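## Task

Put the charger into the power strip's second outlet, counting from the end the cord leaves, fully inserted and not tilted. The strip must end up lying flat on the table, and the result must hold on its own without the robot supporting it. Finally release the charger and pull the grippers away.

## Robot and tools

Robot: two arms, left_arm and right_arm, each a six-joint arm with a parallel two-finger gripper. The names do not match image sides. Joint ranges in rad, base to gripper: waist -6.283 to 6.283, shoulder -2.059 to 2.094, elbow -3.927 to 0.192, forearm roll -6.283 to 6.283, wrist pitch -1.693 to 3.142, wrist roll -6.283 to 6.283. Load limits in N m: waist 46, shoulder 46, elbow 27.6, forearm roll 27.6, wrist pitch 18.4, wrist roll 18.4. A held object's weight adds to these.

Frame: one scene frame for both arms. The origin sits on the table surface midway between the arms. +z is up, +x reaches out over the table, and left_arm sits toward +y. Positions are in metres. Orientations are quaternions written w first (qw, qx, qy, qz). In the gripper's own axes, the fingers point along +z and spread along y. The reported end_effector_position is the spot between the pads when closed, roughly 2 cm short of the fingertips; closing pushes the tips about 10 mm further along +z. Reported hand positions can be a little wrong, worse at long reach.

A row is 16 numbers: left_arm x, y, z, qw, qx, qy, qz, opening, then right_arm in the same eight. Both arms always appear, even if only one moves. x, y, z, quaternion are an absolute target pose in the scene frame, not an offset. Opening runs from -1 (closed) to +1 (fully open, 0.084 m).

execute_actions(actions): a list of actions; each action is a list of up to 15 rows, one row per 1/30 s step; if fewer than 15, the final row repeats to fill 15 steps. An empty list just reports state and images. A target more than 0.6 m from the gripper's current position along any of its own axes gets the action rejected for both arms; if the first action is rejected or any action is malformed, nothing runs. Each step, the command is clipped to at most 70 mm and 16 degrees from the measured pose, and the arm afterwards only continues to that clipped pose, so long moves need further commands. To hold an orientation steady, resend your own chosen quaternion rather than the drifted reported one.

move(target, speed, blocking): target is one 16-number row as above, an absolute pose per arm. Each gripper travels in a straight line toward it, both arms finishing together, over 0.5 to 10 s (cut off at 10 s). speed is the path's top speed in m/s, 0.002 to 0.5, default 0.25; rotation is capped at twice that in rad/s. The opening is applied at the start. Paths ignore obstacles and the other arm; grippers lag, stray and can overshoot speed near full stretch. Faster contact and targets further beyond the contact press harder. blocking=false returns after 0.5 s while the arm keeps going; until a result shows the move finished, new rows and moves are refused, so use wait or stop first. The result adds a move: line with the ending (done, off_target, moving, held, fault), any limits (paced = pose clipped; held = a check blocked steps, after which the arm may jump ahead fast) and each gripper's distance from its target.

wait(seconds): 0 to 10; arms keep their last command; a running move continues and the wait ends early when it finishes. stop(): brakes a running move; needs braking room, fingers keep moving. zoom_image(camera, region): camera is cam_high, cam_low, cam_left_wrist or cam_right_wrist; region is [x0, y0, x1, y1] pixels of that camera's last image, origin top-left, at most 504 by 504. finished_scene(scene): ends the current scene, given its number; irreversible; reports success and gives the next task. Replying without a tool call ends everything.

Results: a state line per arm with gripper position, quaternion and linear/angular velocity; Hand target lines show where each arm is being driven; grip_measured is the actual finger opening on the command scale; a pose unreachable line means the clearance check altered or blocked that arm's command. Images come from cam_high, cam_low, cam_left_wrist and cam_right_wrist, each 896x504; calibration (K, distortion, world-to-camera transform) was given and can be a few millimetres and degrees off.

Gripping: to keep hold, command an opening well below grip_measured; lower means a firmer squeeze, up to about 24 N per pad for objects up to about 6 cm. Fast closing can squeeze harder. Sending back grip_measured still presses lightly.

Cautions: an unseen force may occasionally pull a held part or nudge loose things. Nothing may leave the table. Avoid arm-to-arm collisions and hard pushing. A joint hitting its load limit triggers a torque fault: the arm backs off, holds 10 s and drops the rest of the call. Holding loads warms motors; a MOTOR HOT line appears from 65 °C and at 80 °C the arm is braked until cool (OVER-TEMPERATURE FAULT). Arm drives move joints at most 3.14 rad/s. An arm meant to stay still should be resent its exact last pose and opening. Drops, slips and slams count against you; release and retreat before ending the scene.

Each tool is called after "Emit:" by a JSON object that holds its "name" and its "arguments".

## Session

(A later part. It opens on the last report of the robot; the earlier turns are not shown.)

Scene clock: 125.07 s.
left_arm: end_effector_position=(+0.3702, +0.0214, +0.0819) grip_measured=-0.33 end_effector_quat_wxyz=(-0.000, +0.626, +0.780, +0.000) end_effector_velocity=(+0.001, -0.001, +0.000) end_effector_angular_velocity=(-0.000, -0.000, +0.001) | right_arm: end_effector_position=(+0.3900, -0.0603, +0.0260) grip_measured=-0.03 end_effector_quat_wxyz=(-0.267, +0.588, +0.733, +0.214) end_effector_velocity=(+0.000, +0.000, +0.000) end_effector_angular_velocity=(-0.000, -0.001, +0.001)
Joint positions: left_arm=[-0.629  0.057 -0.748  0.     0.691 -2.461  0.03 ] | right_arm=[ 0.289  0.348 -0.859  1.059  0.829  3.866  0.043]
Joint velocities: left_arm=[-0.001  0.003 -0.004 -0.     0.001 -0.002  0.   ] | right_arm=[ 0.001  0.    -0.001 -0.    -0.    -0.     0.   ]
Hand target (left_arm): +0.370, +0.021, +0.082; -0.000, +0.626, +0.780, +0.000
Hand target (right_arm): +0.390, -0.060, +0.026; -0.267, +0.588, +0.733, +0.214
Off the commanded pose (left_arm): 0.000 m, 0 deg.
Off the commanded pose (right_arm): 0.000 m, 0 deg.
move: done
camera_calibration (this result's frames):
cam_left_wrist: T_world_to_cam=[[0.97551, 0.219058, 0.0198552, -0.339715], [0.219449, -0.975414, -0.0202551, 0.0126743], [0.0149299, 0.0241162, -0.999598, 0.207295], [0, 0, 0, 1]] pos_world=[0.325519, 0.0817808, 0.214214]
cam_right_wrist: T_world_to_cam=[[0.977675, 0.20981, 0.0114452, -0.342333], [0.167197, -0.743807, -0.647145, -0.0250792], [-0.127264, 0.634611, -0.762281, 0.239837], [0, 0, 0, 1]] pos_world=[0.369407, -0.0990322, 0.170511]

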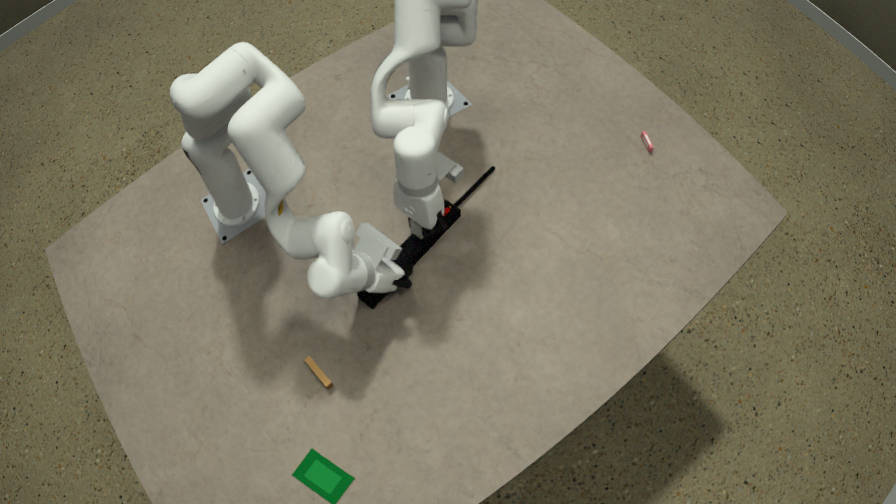

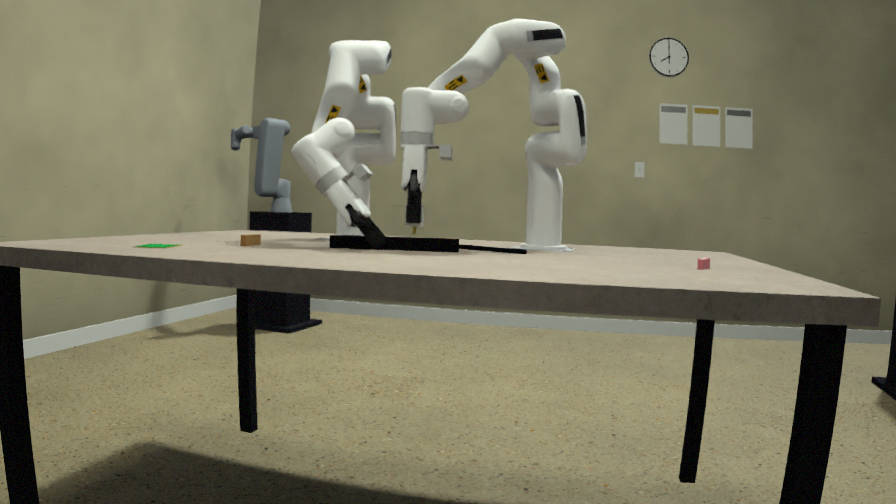

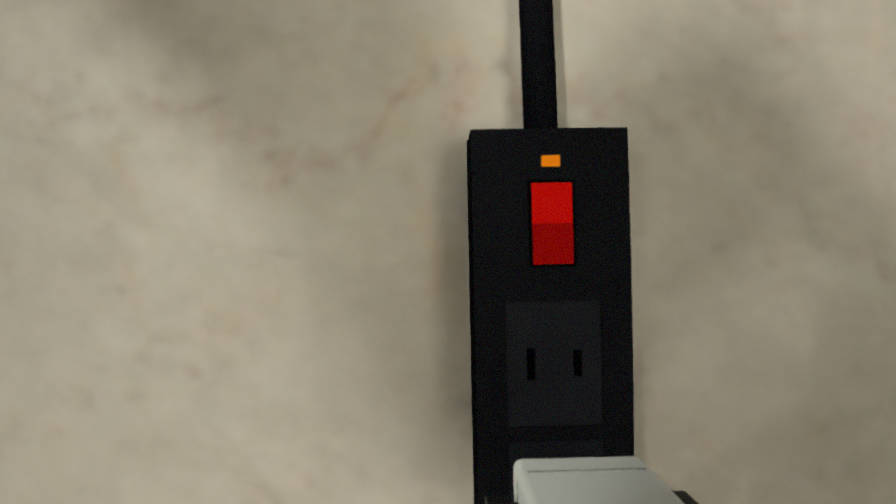

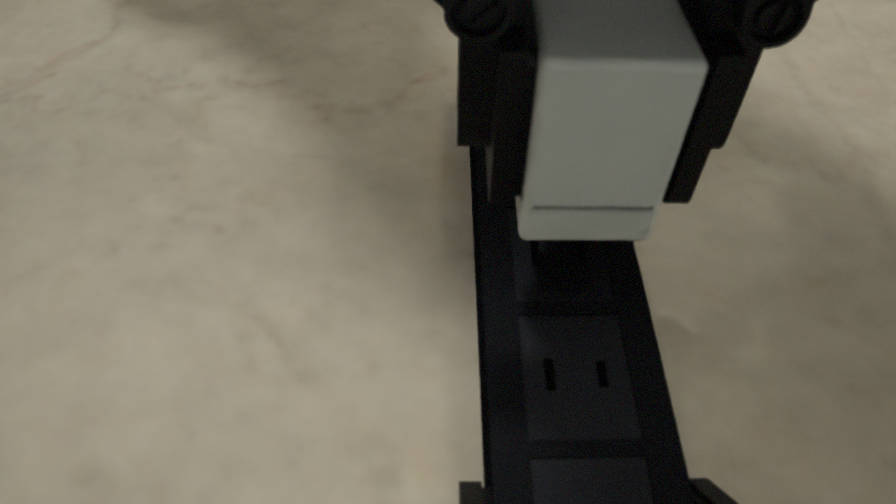

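Emit:
{"name": "move", "arguments": {"target": [0.3697,0.0211,0.076,0,0.6245,0.7810,0,-1,0.390,-0.0603,0.026,-0.2667,0.5882,0.7329,0.2141,-1], "speed": 0.02}}

Emit:
{"name": "move", "arguments": {"target": [0.3697,0.0211,0.067,0,0.6245,0.7810,0,-1,0.390,-0.0603,0.026,-0.2667,0.5882,0.7329,0.2141,-1], "speed": 0.01}}

Emit:
{"name": "zoom_image", "arguments": {"camera": "cam_low", "region": [360,190,460,260]}}

Scene clock: 132.67 s.
left_arm: end_effector_position=(+0.3697, +0.0211, +0.0761) grip_measured=-0.33 end_effector_quat_wxyz=(-0.000, +0.625, +0.781, +0.000) end_effector_velocity=(+0.001, -0.001, +0.000) end_effector_angular_velocity=(-0.002, -0.003, +0.000) | right_arm: end_effector_position=(+0.3900, -0.0603, +0.0260) grip_measured=-0.03 end_effector_quat_wxyz=(-0.267, +0.588, +0.733, +0.214) end_effector_velocity=(-0.000, -0.000, -0.000) end_effector_angular_velocity=(-0.000, +0.000, -0.002)
Joint positions: left_arm=[-0.63   0.07  -0.743  0.     0.673 -2.466  0.03 ] | right_arm=[ 0.289  0.348 -0.859  1.059  0.829  3.866  0.043]
Joint velocities: left_arm=[-0.     0.001 -0.001  0.    -0.004 -0.001  0.   ] | right_arm=[-0.001  0.     0.001  0.001 -0.001  0.    -0.   ]
Hand target (left_arm): +0.370, +0.021, +0.076; -0.000, +0.625, +0.781, +0.000
Hand target (right_arm): +0.390, -0.060, +0.026; -0.267, +0.588, +0.733, +0.214
Off the commanded pose (left_arm): 0.000 m, 0 deg.
Off the commanded pose (right_arm): 0.000 m, 0 deg.
move: done
camera_calibration (this result's frames):
cam_left_wrist: T_world_to_cam=[[0.97474, 0.222461, 0.0198007, -0.338816], [0.222848, -0.974646, -0.0201132, 0.0110848], [0.0148243, 0.0240177, -0.999602, 0.201541], [0, 0, 0, 1]] pos_world=[0.3248, 0.0813368, 0.208392]
cam_right_wrist: T_world_to_cam=[[0.977675, 0.209812, 0.0114404, -0.34233], [0.167195, -0.743803, -0.647149, -0.0250761], [-0.12727, 0.634614, -0.762277, 0.23984], [0, 0, 0, 1]] pos_world=[0.369405, -0.0990326, 0.170513]

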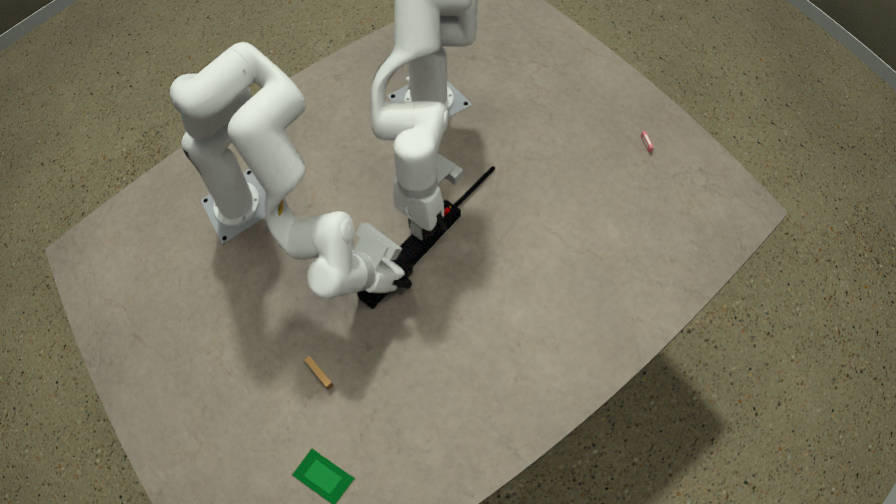

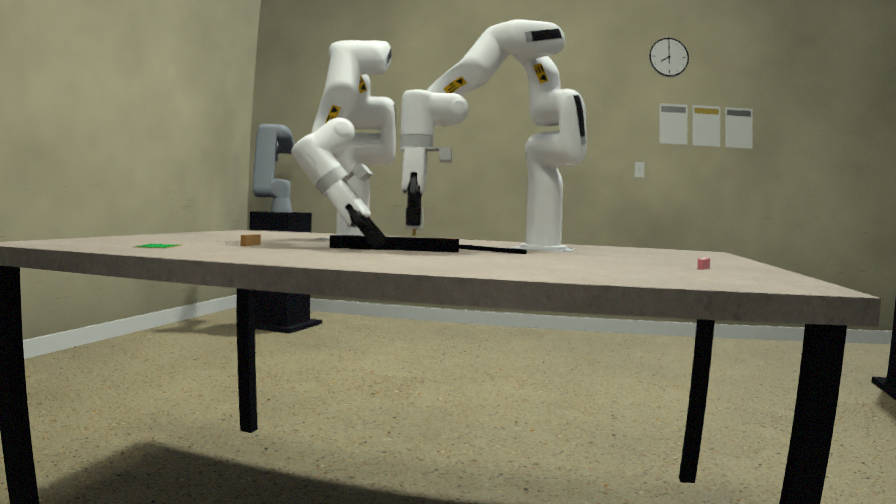

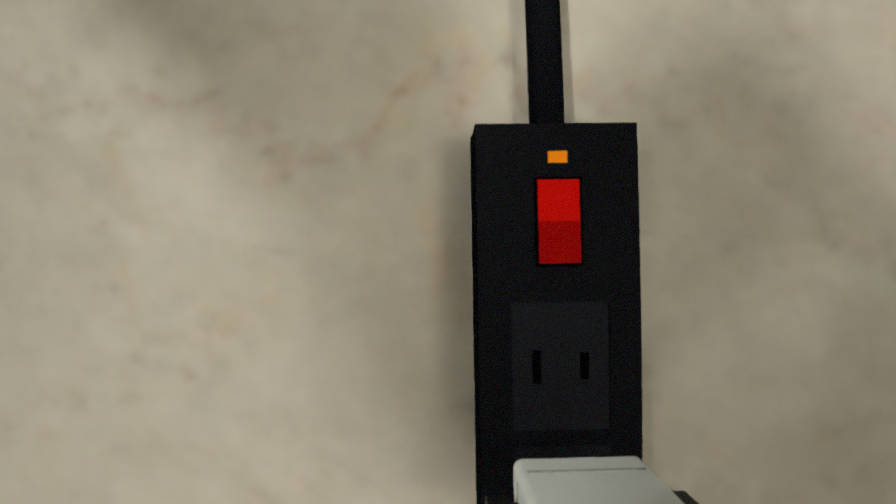

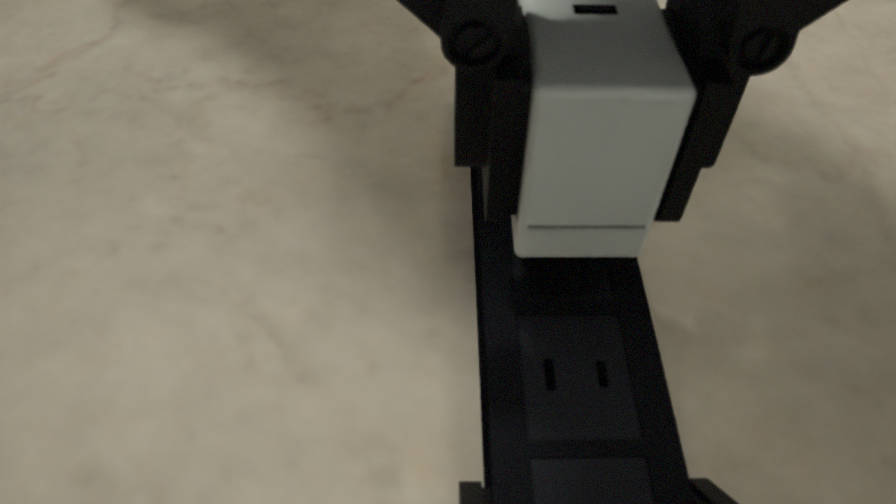

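Scene clock: 133.80 s.
left_arm: end_effector_position=(+0.3697, +0.0211, +0.0671) grip_measured=-0.33 end_effector_quat_wxyz=(-0.000, +0.624, +0.781, +0.000) end_effector_velocity=(+0.001, -0.000, -0.000) end_effector_angular_velocity=(-0.001, -0.003, -0.001) | right_arm: end_effector_position=(+0.3900, -0.0603, +0.0260) grip_measured=-0.03 end_effector_quat_wxyz=(-0.267, +0.588, +0.733, +0.214) end_effector_velocity=(+0.001, -0.000, +0.001) end_effector_angular_velocity=(+0.000, -0.002, -0.000)
Joint positions: left_arm=[-0.63   0.092 -0.738  0.     0.646 -2.466  0.03 ] | right_arm=[ 0.289  0.348 -0.859  1.059  0.829  3.866  0.043]
Joint velocities: left_arm=[ 0.     0.002 -0.001  0.001 -0.003  0.     0.   ] | right_arm=[-0.    -0.    -0.002 -0.001 -0.     0.     0.   ]
Hand target (left_arm): +0.370, +0.021, +0.067; -0.000, +0.624, +0.781, +0.000
Hand target (right_arm): +0.390, -0.060, +0.026; -0.267, +0.588, +0.733, +0.214
Off the commanded pose (left_arm): 0.000 m, 0 deg.
Off the commanded pose (right_arm): 0.000 m, 0 deg.
move: done
camera_calibration (this result's frames):
cam_left_wrist: T_world_to_cam=[[0.974724, 0.222531, 0.0198208, -0.338622], [0.222918, -0.97463, -0.0201076, 0.0108898], [0.0148434, 0.0240178, -0.999601, 0.192531], [0, 0, 0, 1]] pos_world=[0.324778, 0.0813432, 0.199385]
cam_right_wrist: T_world_to_cam=[[0.977675, 0.209812, 0.0114404, -0.34233], [0.167195, -0.743803, -0.647149, -0.0250761], [-0.12727, 0.634614, -0.762277, 0.23984], [0, 0, 0, 1]] pos_world=[0.369405, -0.0990327, 0.170513]

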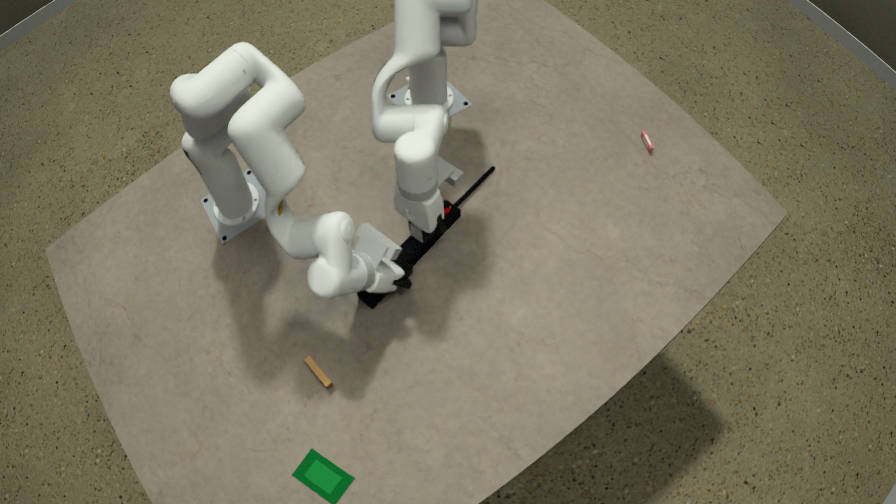

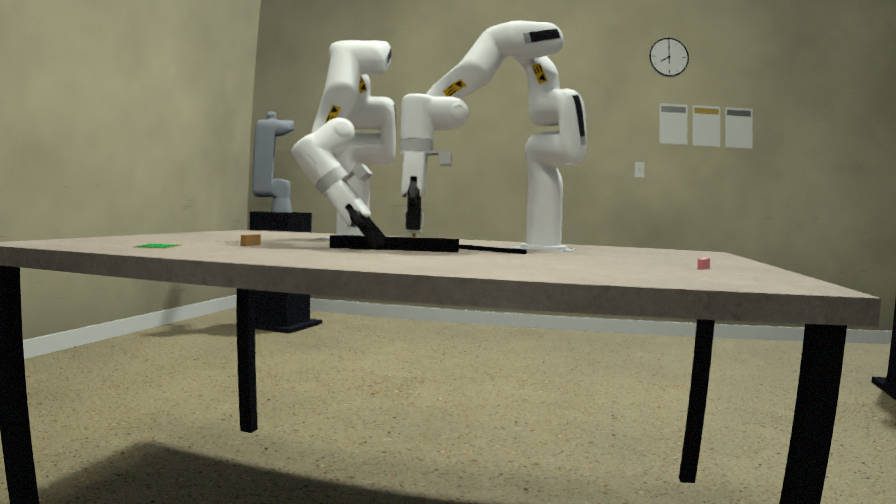

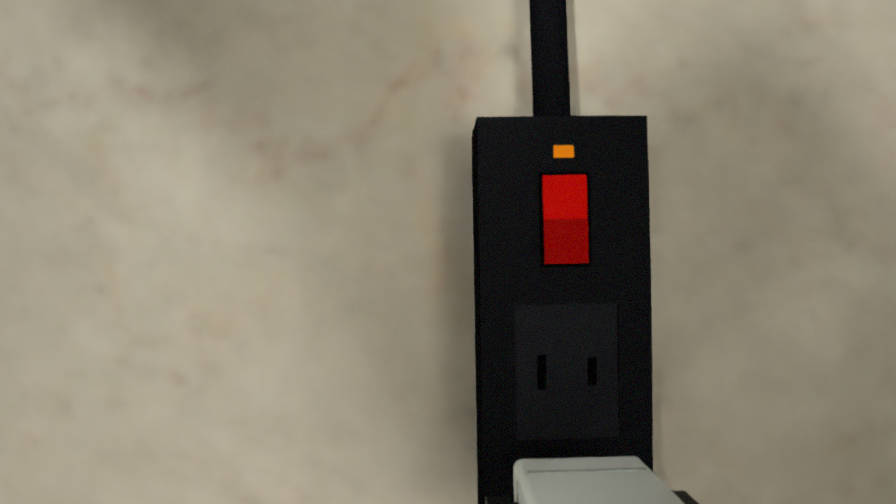

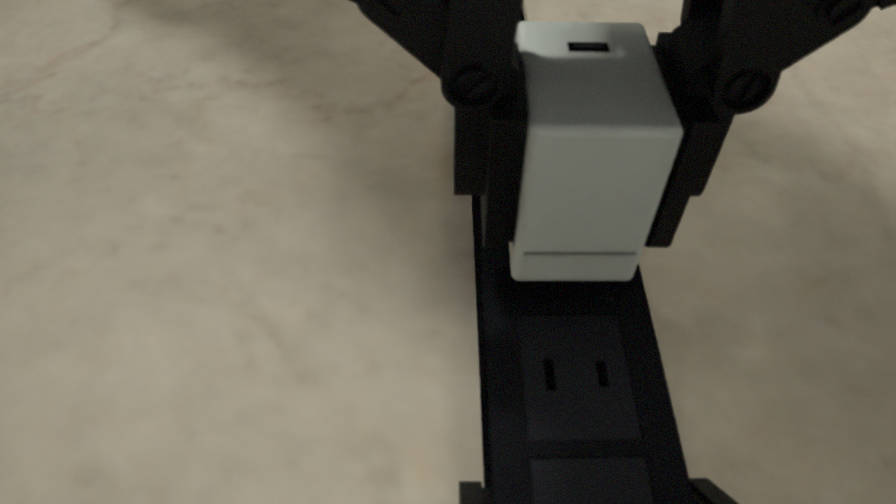

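Region (360, 190, 460, 260) of cam_low's 896x504 image, scaled by 5.040, with more detail than that image has; it fills the top 353 rows of this view, and the rest is white.

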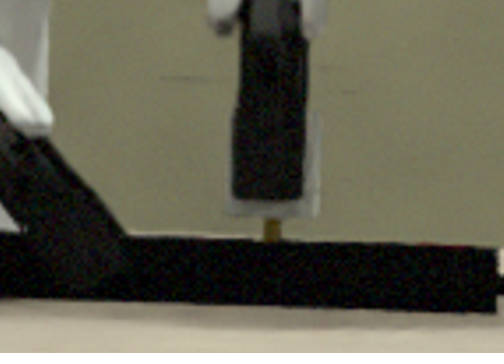

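Going in.

Emit:
{"name": "move", "arguments": {"target": [0.3697,0.0211,0.0545,0,0.6245,0.7810,0,-1,0.390,-0.0603,0.026,-0.2667,0.5882,0.7329,0.2141,-1], "speed": 0.012}}

Emit:
{"name": "zoom_image", "arguments": {"camera": "cam_low", "region": [360,190,460,260]}}

Scene clock: 137.53 s.
left_arm: end_effector_position=(+0.3700, +0.0207, +0.0554) grip_measured=-0.33 end_effector_quat_wxyz=(+0.001, +0.625, +0.781, +0.000) end_effector_velocity=(+0.000, -0.000, -0.000) end_effector_angular_velocity=(-0.001, -0.000, +0.000) | right_arm: end_effector_position=(+0.3900, -0.0603, +0.0260) grip_measured=-0.03 end_effector_quat_wxyz=(-0.267, +0.588, +0.733, +0.214) end_effector_velocity=(-0.000, +0.001, +0.000) end_effector_angular_velocity=(-0.000, -0.001, +0.004)
Joint positions: left_arm=[-0.631  0.121 -0.732  0.     0.609 -2.466  0.03 ] | right_arm=[ 0.289  0.348 -0.859  1.059  0.829  3.866  0.043]
Joint velocities: left_arm=[-0.     0.001  0.    -0.    -0.002 -0.    -0.   ] | right_arm=[ 0.002 -0.    -0.001 -0.002  0.001 -0.001 -0.   ]
Hand target (left_arm): +0.370, +0.021, +0.055; -0.000, +0.624, +0.781, +0.000
Hand target (right_arm): +0.390, -0.060, +0.026; -0.267, +0.588, +0.733, +0.214
Off the commanded pose (left_arm): 0.001 m, 0 deg.
Off the commanded pose (right_arm): 0.000 m, 0 deg.
move: done
camera_calibration (this result's frames):
cam_left_wrist: T_world_to_cam=[[0.974739, 0.222376, 0.0208122, -0.338682], [0.222766, -0.974691, -0.0187846, 0.0101629], [0.0161083, 0.0229463, -0.999607, 0.180453], [0, 0, 0, 1]] pos_world=[0.324956, 0.0810798, 0.187622]
cam_right_wrist: T_world_to_cam=[[0.977664, 0.209864, 0.0114086, -0.342305], [0.167211, -0.743779, -0.647173, -0.0250585], [-0.127333, 0.634626, -0.762258, 0.239832], [0, 0, 0, 1]] pos_world=[0.369388, -0.0990041, 0.170502]

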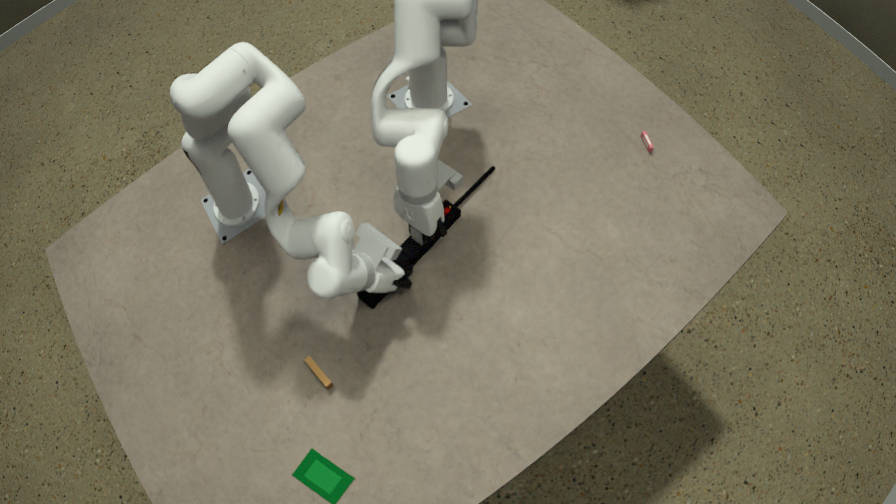

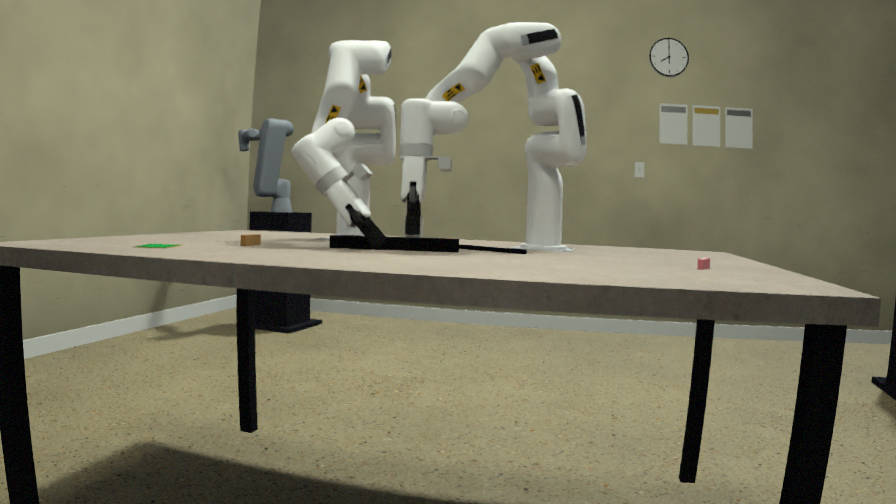

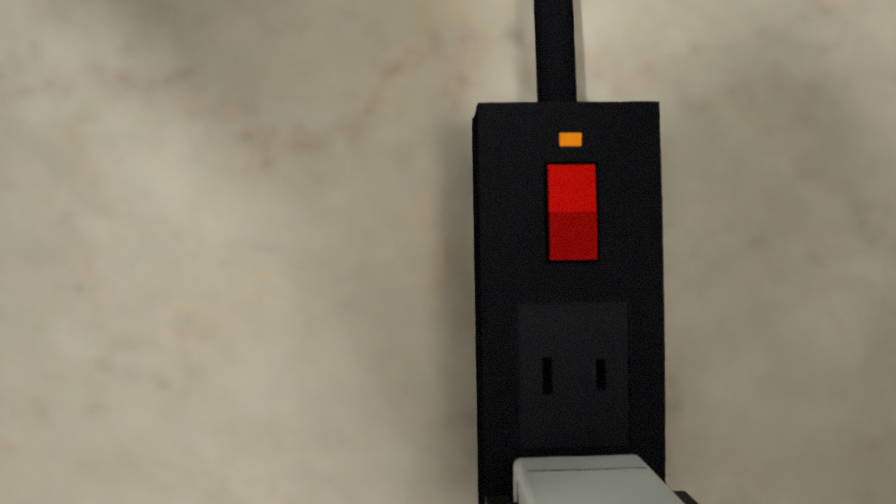

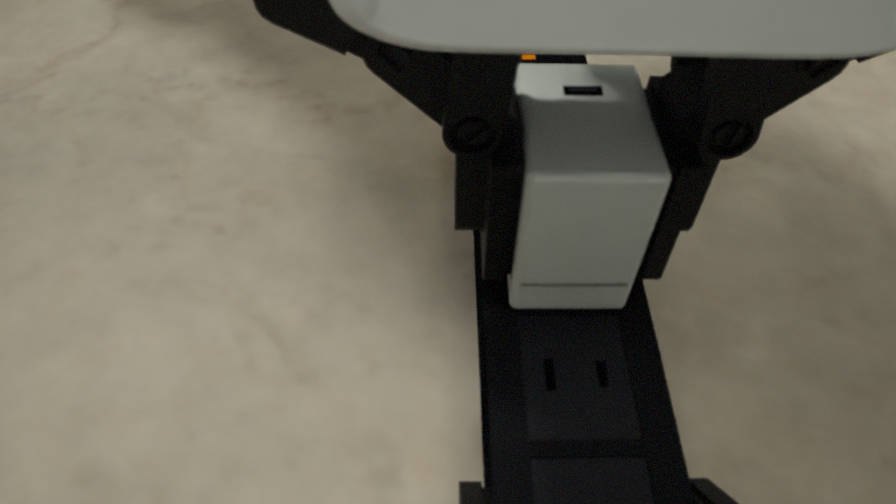

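Region (360, 190, 460, 260) of cam_low's 896x504 image, scaled by 5.040, with more detail than that image has; it fills the top 353 rows of this view, and the rest is white.

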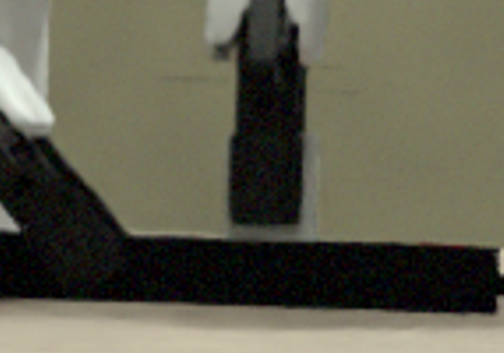

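Emit:
{"name": "execute_actions", "arguments": {"actions": [[[0.3697,0.0211,0.0535,0,0.6245,0.7810,0,-1,0.390,-0.0603,0.026,-0.2667,0.5882,0.7329,0.2141,-1]],[[0.3697,0.0211,0.0555,0,0.6245,0.7810,0,-1,0.390,-0.0603,0.026,-0.2667,0.5882,0.7329,0.2141,-1],[0.3697,0.0211,0.0555,0,0.6245,0.7810,0,-1,0.390,-0.0603,0.026,-0.2667,0.5882,0.7329,0.2141,-1],[0.3697,0.0211,0.0555,0,0.6245,0.7810,0,0.3,0.390,-0.0603,0.027,-0.2667,0.5882,0.7329,0.2141,0.5]]]}}

Emit:
{"name": "move", "arguments": {"target": [0.3697,0.0211,0.12,0,0.6245,0.7810,0,0.3,0.40,-0.105,0.08,-0.2667,0.5882,0.7329,0.2141,0.5], "speed": 0.15}}

Emit:
{"name": "zoom_image", "arguments": {"camera": "cam_low", "region": [360,190,460,260]}}

Scene clock: 144.30 s.
left_arm: end_effector_position=(+0.3693, +0.0215, +0.0549) grip_measured=+0.29 end_effector_quat_wxyz=(-0.001, +0.624, +0.781, +0.000) end_effector_velocity=(+0.002, -0.002, +0.003) end_effector_angular_velocity=(-0.005, -0.008, -0.002) | right_arm: end_effector_position=(+0.3894, -0.0604, +0.0264) grip_measured=+0.49 end_effector_quat_wxyz=(-0.267, +0.588, +0.733, +0.213) end_effector_velocity=(+0.005, +0.001, +0.004) end_effector_angular_velocity=(+0.003, -0.013, -0.002)
Joint positions: left_arm=[-0.63   0.122 -0.731  0.     0.611 -2.466  0.056] | right_arm=[ 0.289  0.346 -0.858  1.057  0.83   3.869  0.065]
Joint velocities: left_arm=[-0.001 -0.005 -0.004  0.002 -0.    -0.    -0.   ] | right_arm=[-0.001 -0.006 -0.007  0.001 -0.001  0.    -0.   ]
Hand target (left_arm): +0.370, +0.021, +0.055; +0.000, +0.625, +0.781, -0.000
Hand target (right_arm): +0.390, -0.060, +0.027; -0.267, +0.588, +0.733, +0.214
Off the commanded pose (left_arm): 0.001 m, 0 deg.
Off the commanded pose (right_arm): 0.001 m, 0 deg.
camera_calibration (this result's frames):
cam_left_wrist: T_world_to_cam=[[0.974725, 0.222617, 0.0187817, -0.338092], [0.222997, -0.974584, -0.0214004, 0.0111298], [0.0135402, 0.0250478, -0.999595, 0.180779], [0, 0, 0, 1]] pos_world=[0.324617, 0.0815838, 0.187294]
cam_right_wrist: T_world_to_cam=[[0.977644, 0.210039, 0.00977724, -0.341631], [0.16633, -0.74408, -0.647054, -0.0244836], [-0.128631, 0.634215, -0.762381, 0.240643], [0, 0, 0, 1]] pos_world=[0.369021, -0.0990815, 0.17096]

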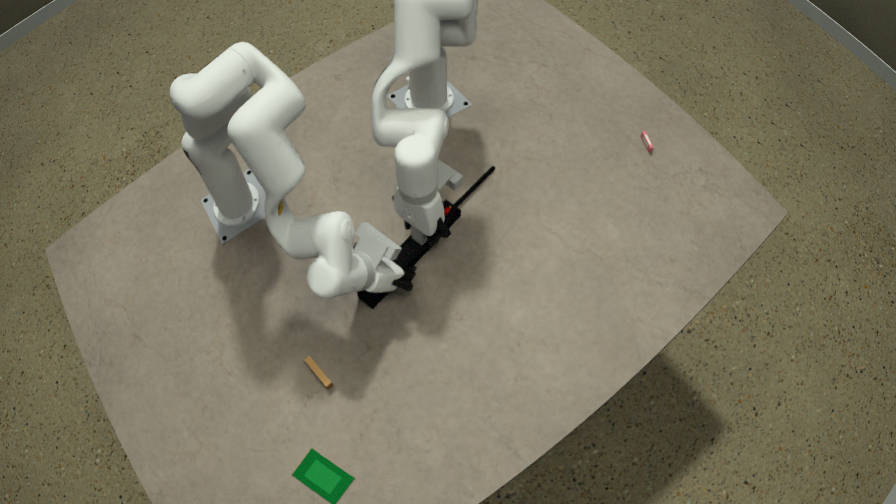

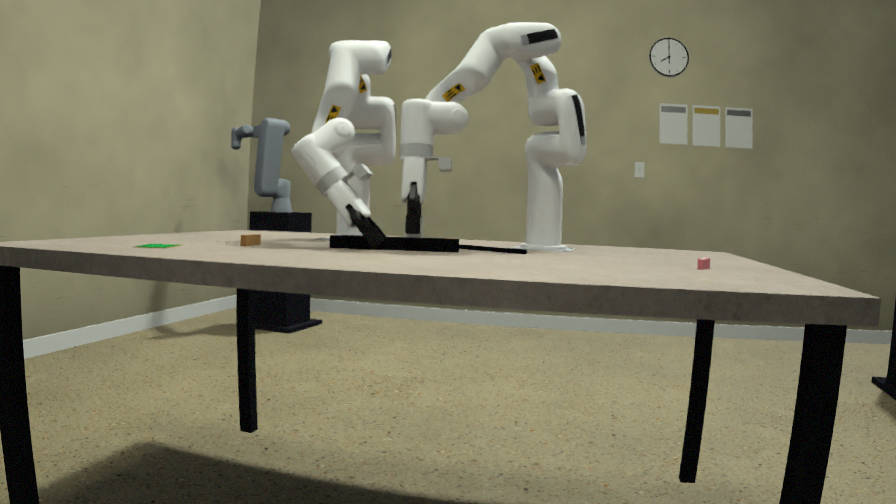

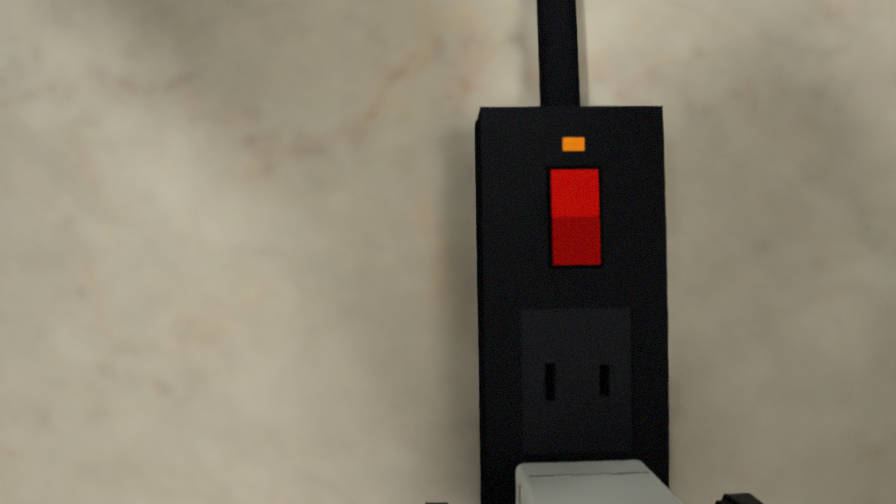

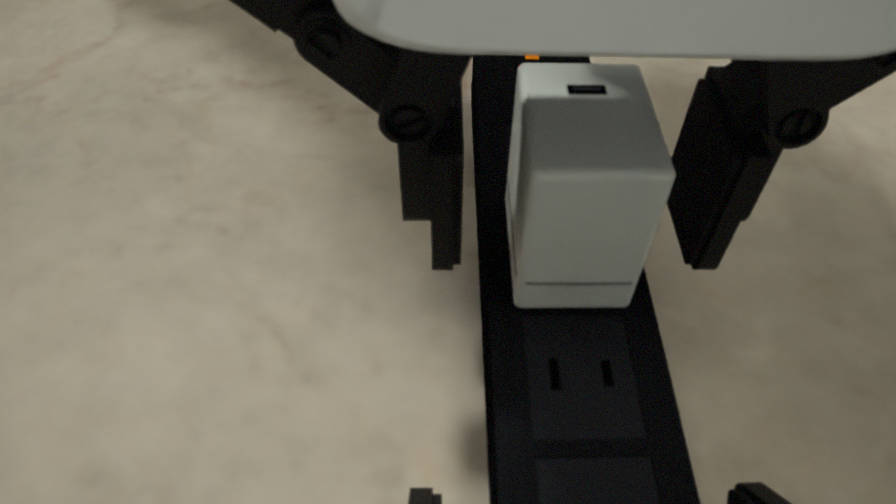

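Scene clock: 145.20 s.
left_arm: end_effector_position=(+0.3696, +0.0210, +0.1194) grip_measured=+0.29 end_effector_quat_wxyz=(-0.001, +0.625, +0.781, -0.000) end_effector_velocity=(+0.001, -0.001, +0.003) end_effector_angular_velocity=(-0.003, -0.003, +0.001) | right_arm: end_effector_position=(+0.3995, -0.1049, +0.0797) grip_measured=+0.49 end_effector_quat_wxyz=(-0.267, +0.588, +0.733, +0.214) end_effector_velocity=(+0.002, -0.001, +0.003) end_effector_angular_velocity=(+0.000, -0.004, +0.001)
Joint positions: left_arm=[-0.63  -0.022 -0.782 -0.     0.806 -2.465  0.056] | right_arm=[ 0.159  0.212 -0.854  0.894  0.961  3.955  0.065]
Joint velocities: left_arm=[ 0.001 -0.004 -0.004 -0.     0.004 -0.    -0.   ] | right_arm=[-0.003 -0.003 -0.005 -0.004  0.004  0.002  0.   ]
Hand target (left_arm): +0.370, +0.021, +0.120; +0.000, +0.625, +0.781, -0.000
Hand target (right_arm): +0.400, -0.105, +0.080; -0.267, +0.588, +0.733, +0.214
Off the commanded pose (left_arm): 0.001 m, 0 deg.
Off the commanded pose (right_arm): 0.001 m, 0 deg.
move: done
camera_calibration (this result's frames):
cam_left_wrist: T_world_to_cam=[[0.974817, 0.222205, 0.0189105, -0.339521], [0.222578, -0.974696, -0.020643, 0.0120131], [0.013845, 0.0243321, -0.999608, 0.245183], [0, 0, 0, 1]] pos_world=[0.324902, 0.0811863, 0.251755]
cam_right_wrist: T_world_to_cam=[[0.977578, 0.210292, 0.0108959, -0.342742], [0.167215, -0.743798, -0.647151, -0.0251294], [-0.127986, 0.634462, -0.762284, 0.31055], [0, 0, 0, 1]] pos_world=[0.379005, -0.143647, 0.224199]

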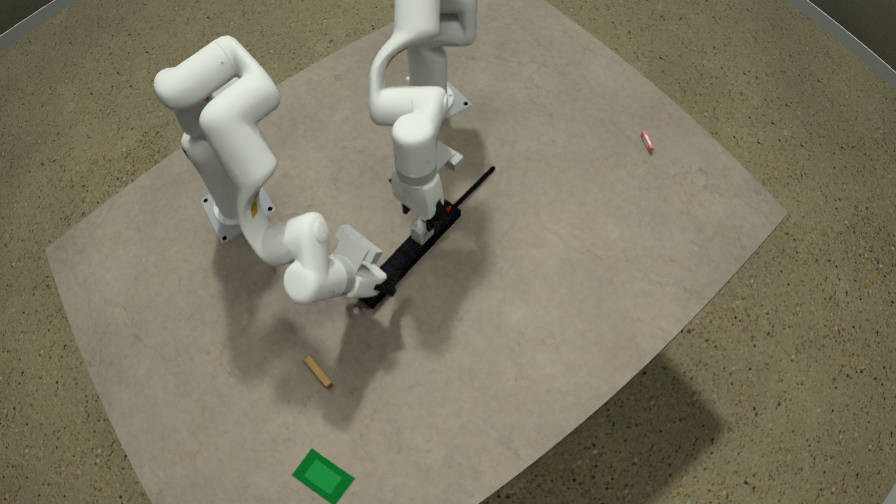

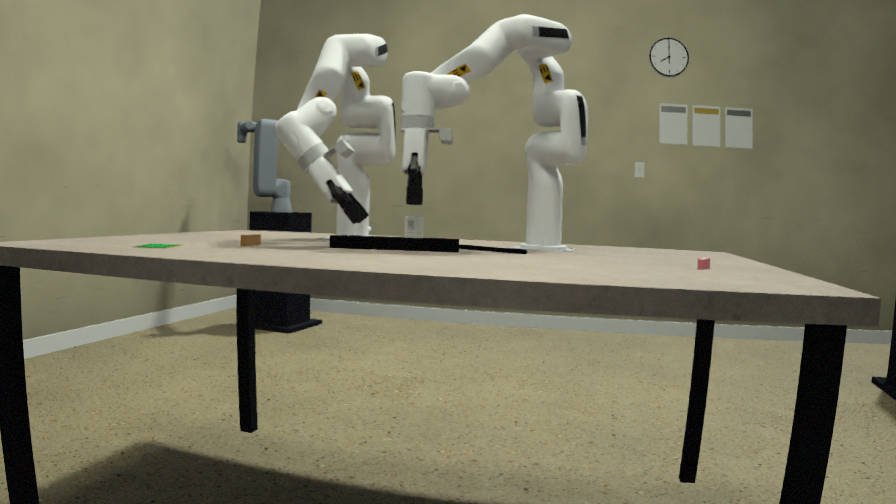

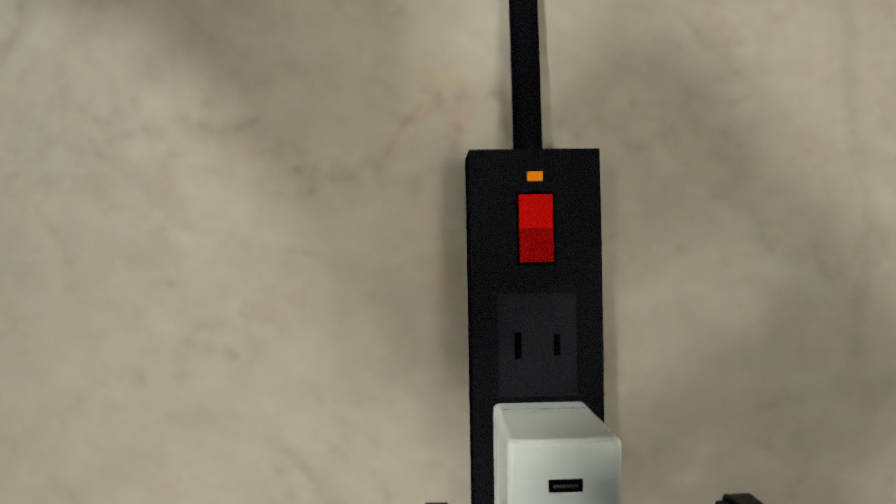

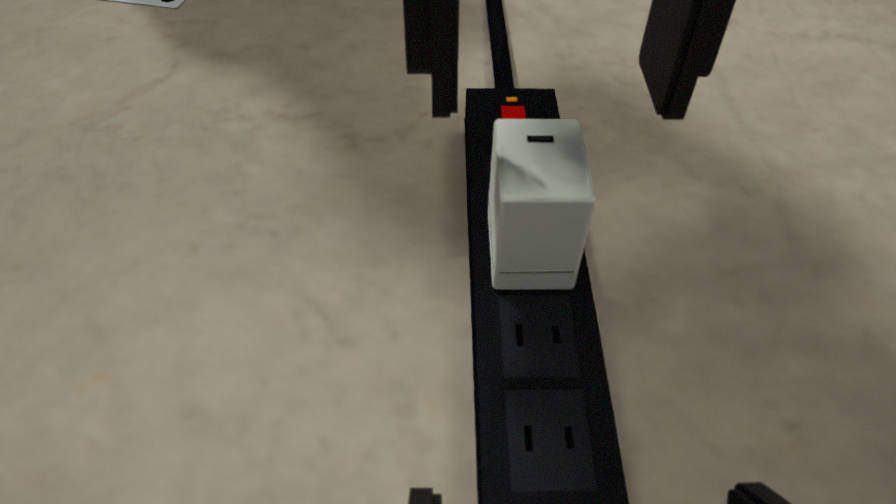

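Region (360, 190, 460, 260) of cam_low's 896x504 image, scaled by 5.040, with more detail than that image has; it fills the top 353 rows of this view, and the rest is white.

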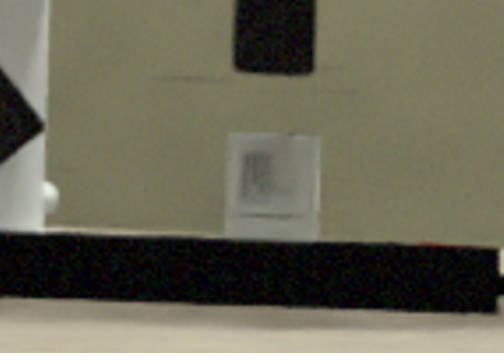

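Emit:
{"name": "move", "arguments": {"target": [0.37,0.2,0.24,0,0.6245,0.7810,0,1,0.40,-0.25,0.22,-0.2667,0.5882,0.7329,0.2141,1], "speed": 0.3}}

Emit:
{"name": "finished_scene", "arguments": {"scene": 1}}

Scene clock: 149.43 s.
left_arm: end_effector_position=(+0.3698, +0.1990, +0.2397) grip_measured=+1.00 end_effector_quat_wxyz=(+0.000, +0.625, +0.781, -0.001) end_effector_velocity=(+0.001, +0.002, +0.003) end_effector_angular_velocity=(-0.002, -0.005, +0.001) | right_arm: end_effector_position=(+0.3992, -0.2498, +0.2197) grip_measured=+1.00 end_effector_quat_wxyz=(-0.267, +0.588, +0.733, +0.214) end_effector_velocity=(+0.000, -0.001, +0.002) end_effector_angular_velocity=(+0.001, -0.002, -0.002)
Joint positions: left_arm=[-0.21  -0.469 -0.726 -0.002  1.195 -2.044  0.084] | right_arm=[-0.227  0.004 -1.042  0.607  1.443  4.012  0.084]
Joint velocities: left_arm=[ 0.005 -0.005 -0.004 -0.     0.003  0.005  0.   ] | right_arm=[-0.004 -0.001 -0.004  0.     0.004 -0.    -0.   ]
Hand target (left_arm): +0.370, +0.199, +0.240; +0.001, +0.625, +0.781, -0.001
Hand target (right_arm): +0.399, -0.250, +0.220; -0.266, +0.588, +0.733, +0.214
Off the commanded pose (left_arm): 0.001 m, 0 deg.
Off the commanded pose (right_arm): 0.001 m, 0 deg.
move: done
camera_calibration (this result's frames):
cam_left_wrist: T_world_to_cam=[[0.974993, 0.221473, 0.0183824, -0.381269], [0.221804, -0.974917, -0.0184429, 0.187797], [0.0138367, 0.022059, -0.999661, 0.361634], [0, 0, 0, 1]] pos_world=[0.325077, 0.25955, 0.371984]
cam_right_wrist: T_world_to_cam=[[0.977377, 0.211196, 0.0114627, -0.313325], [0.16833, -0.743899, -0.646745, -0.0427602], [-0.128063, 0.634043, -0.76262, 0.509192], [0, 0, 0, 1]] pos_world=[0.378642, -0.288486, 0.364257]

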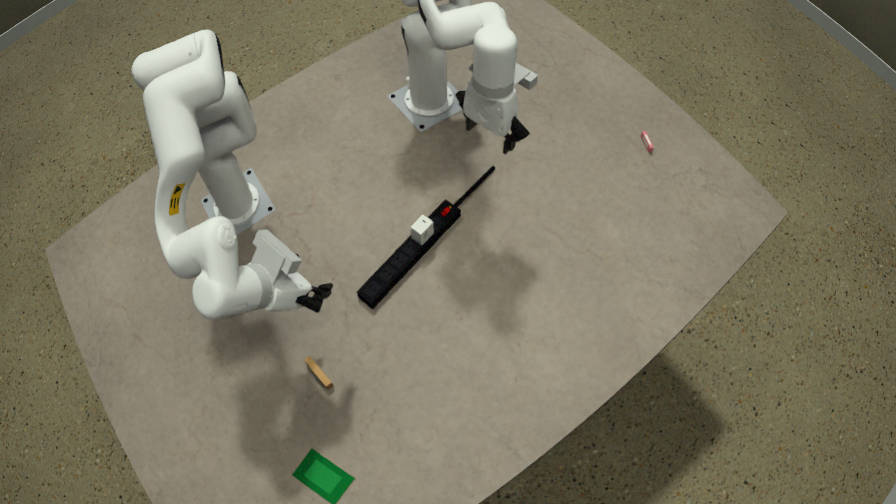

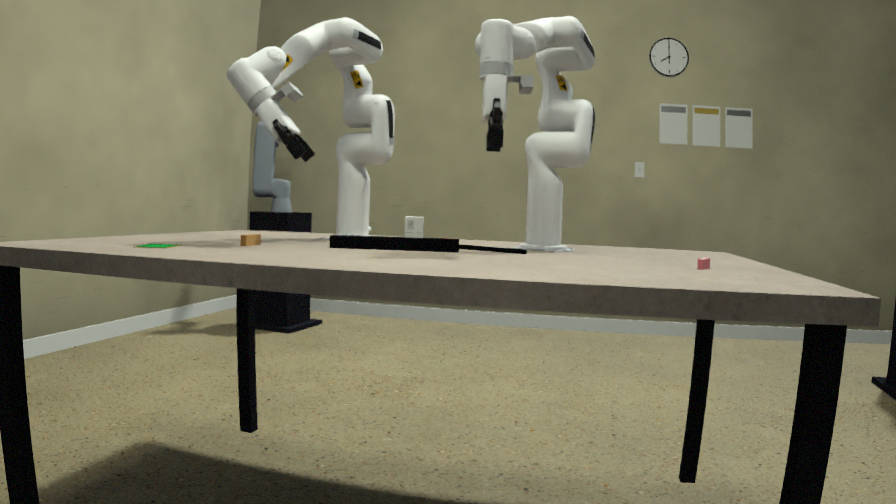

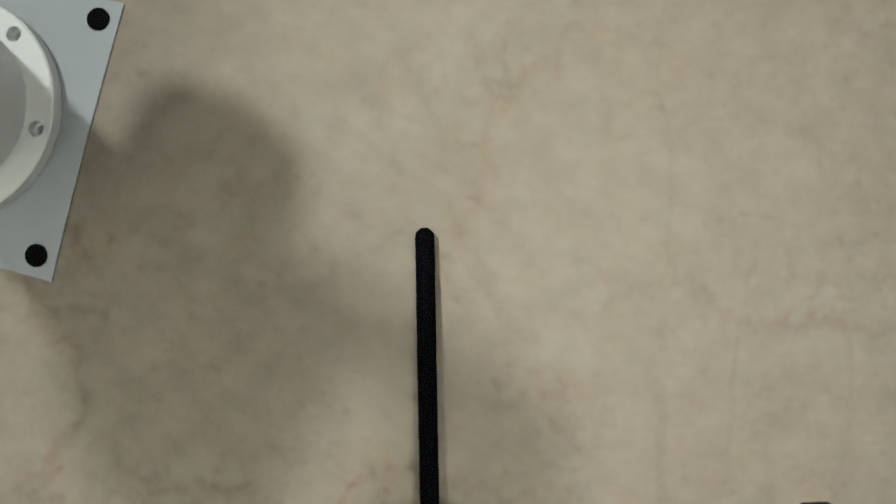

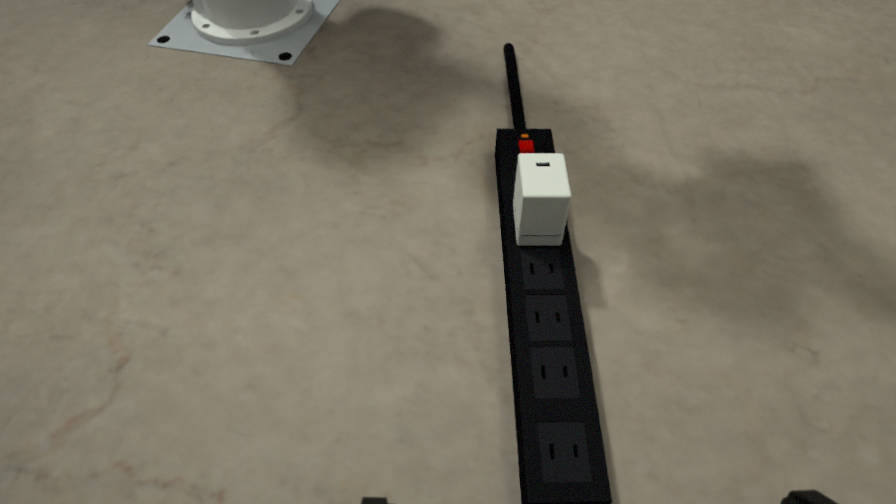

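The scene is finished: the task was done.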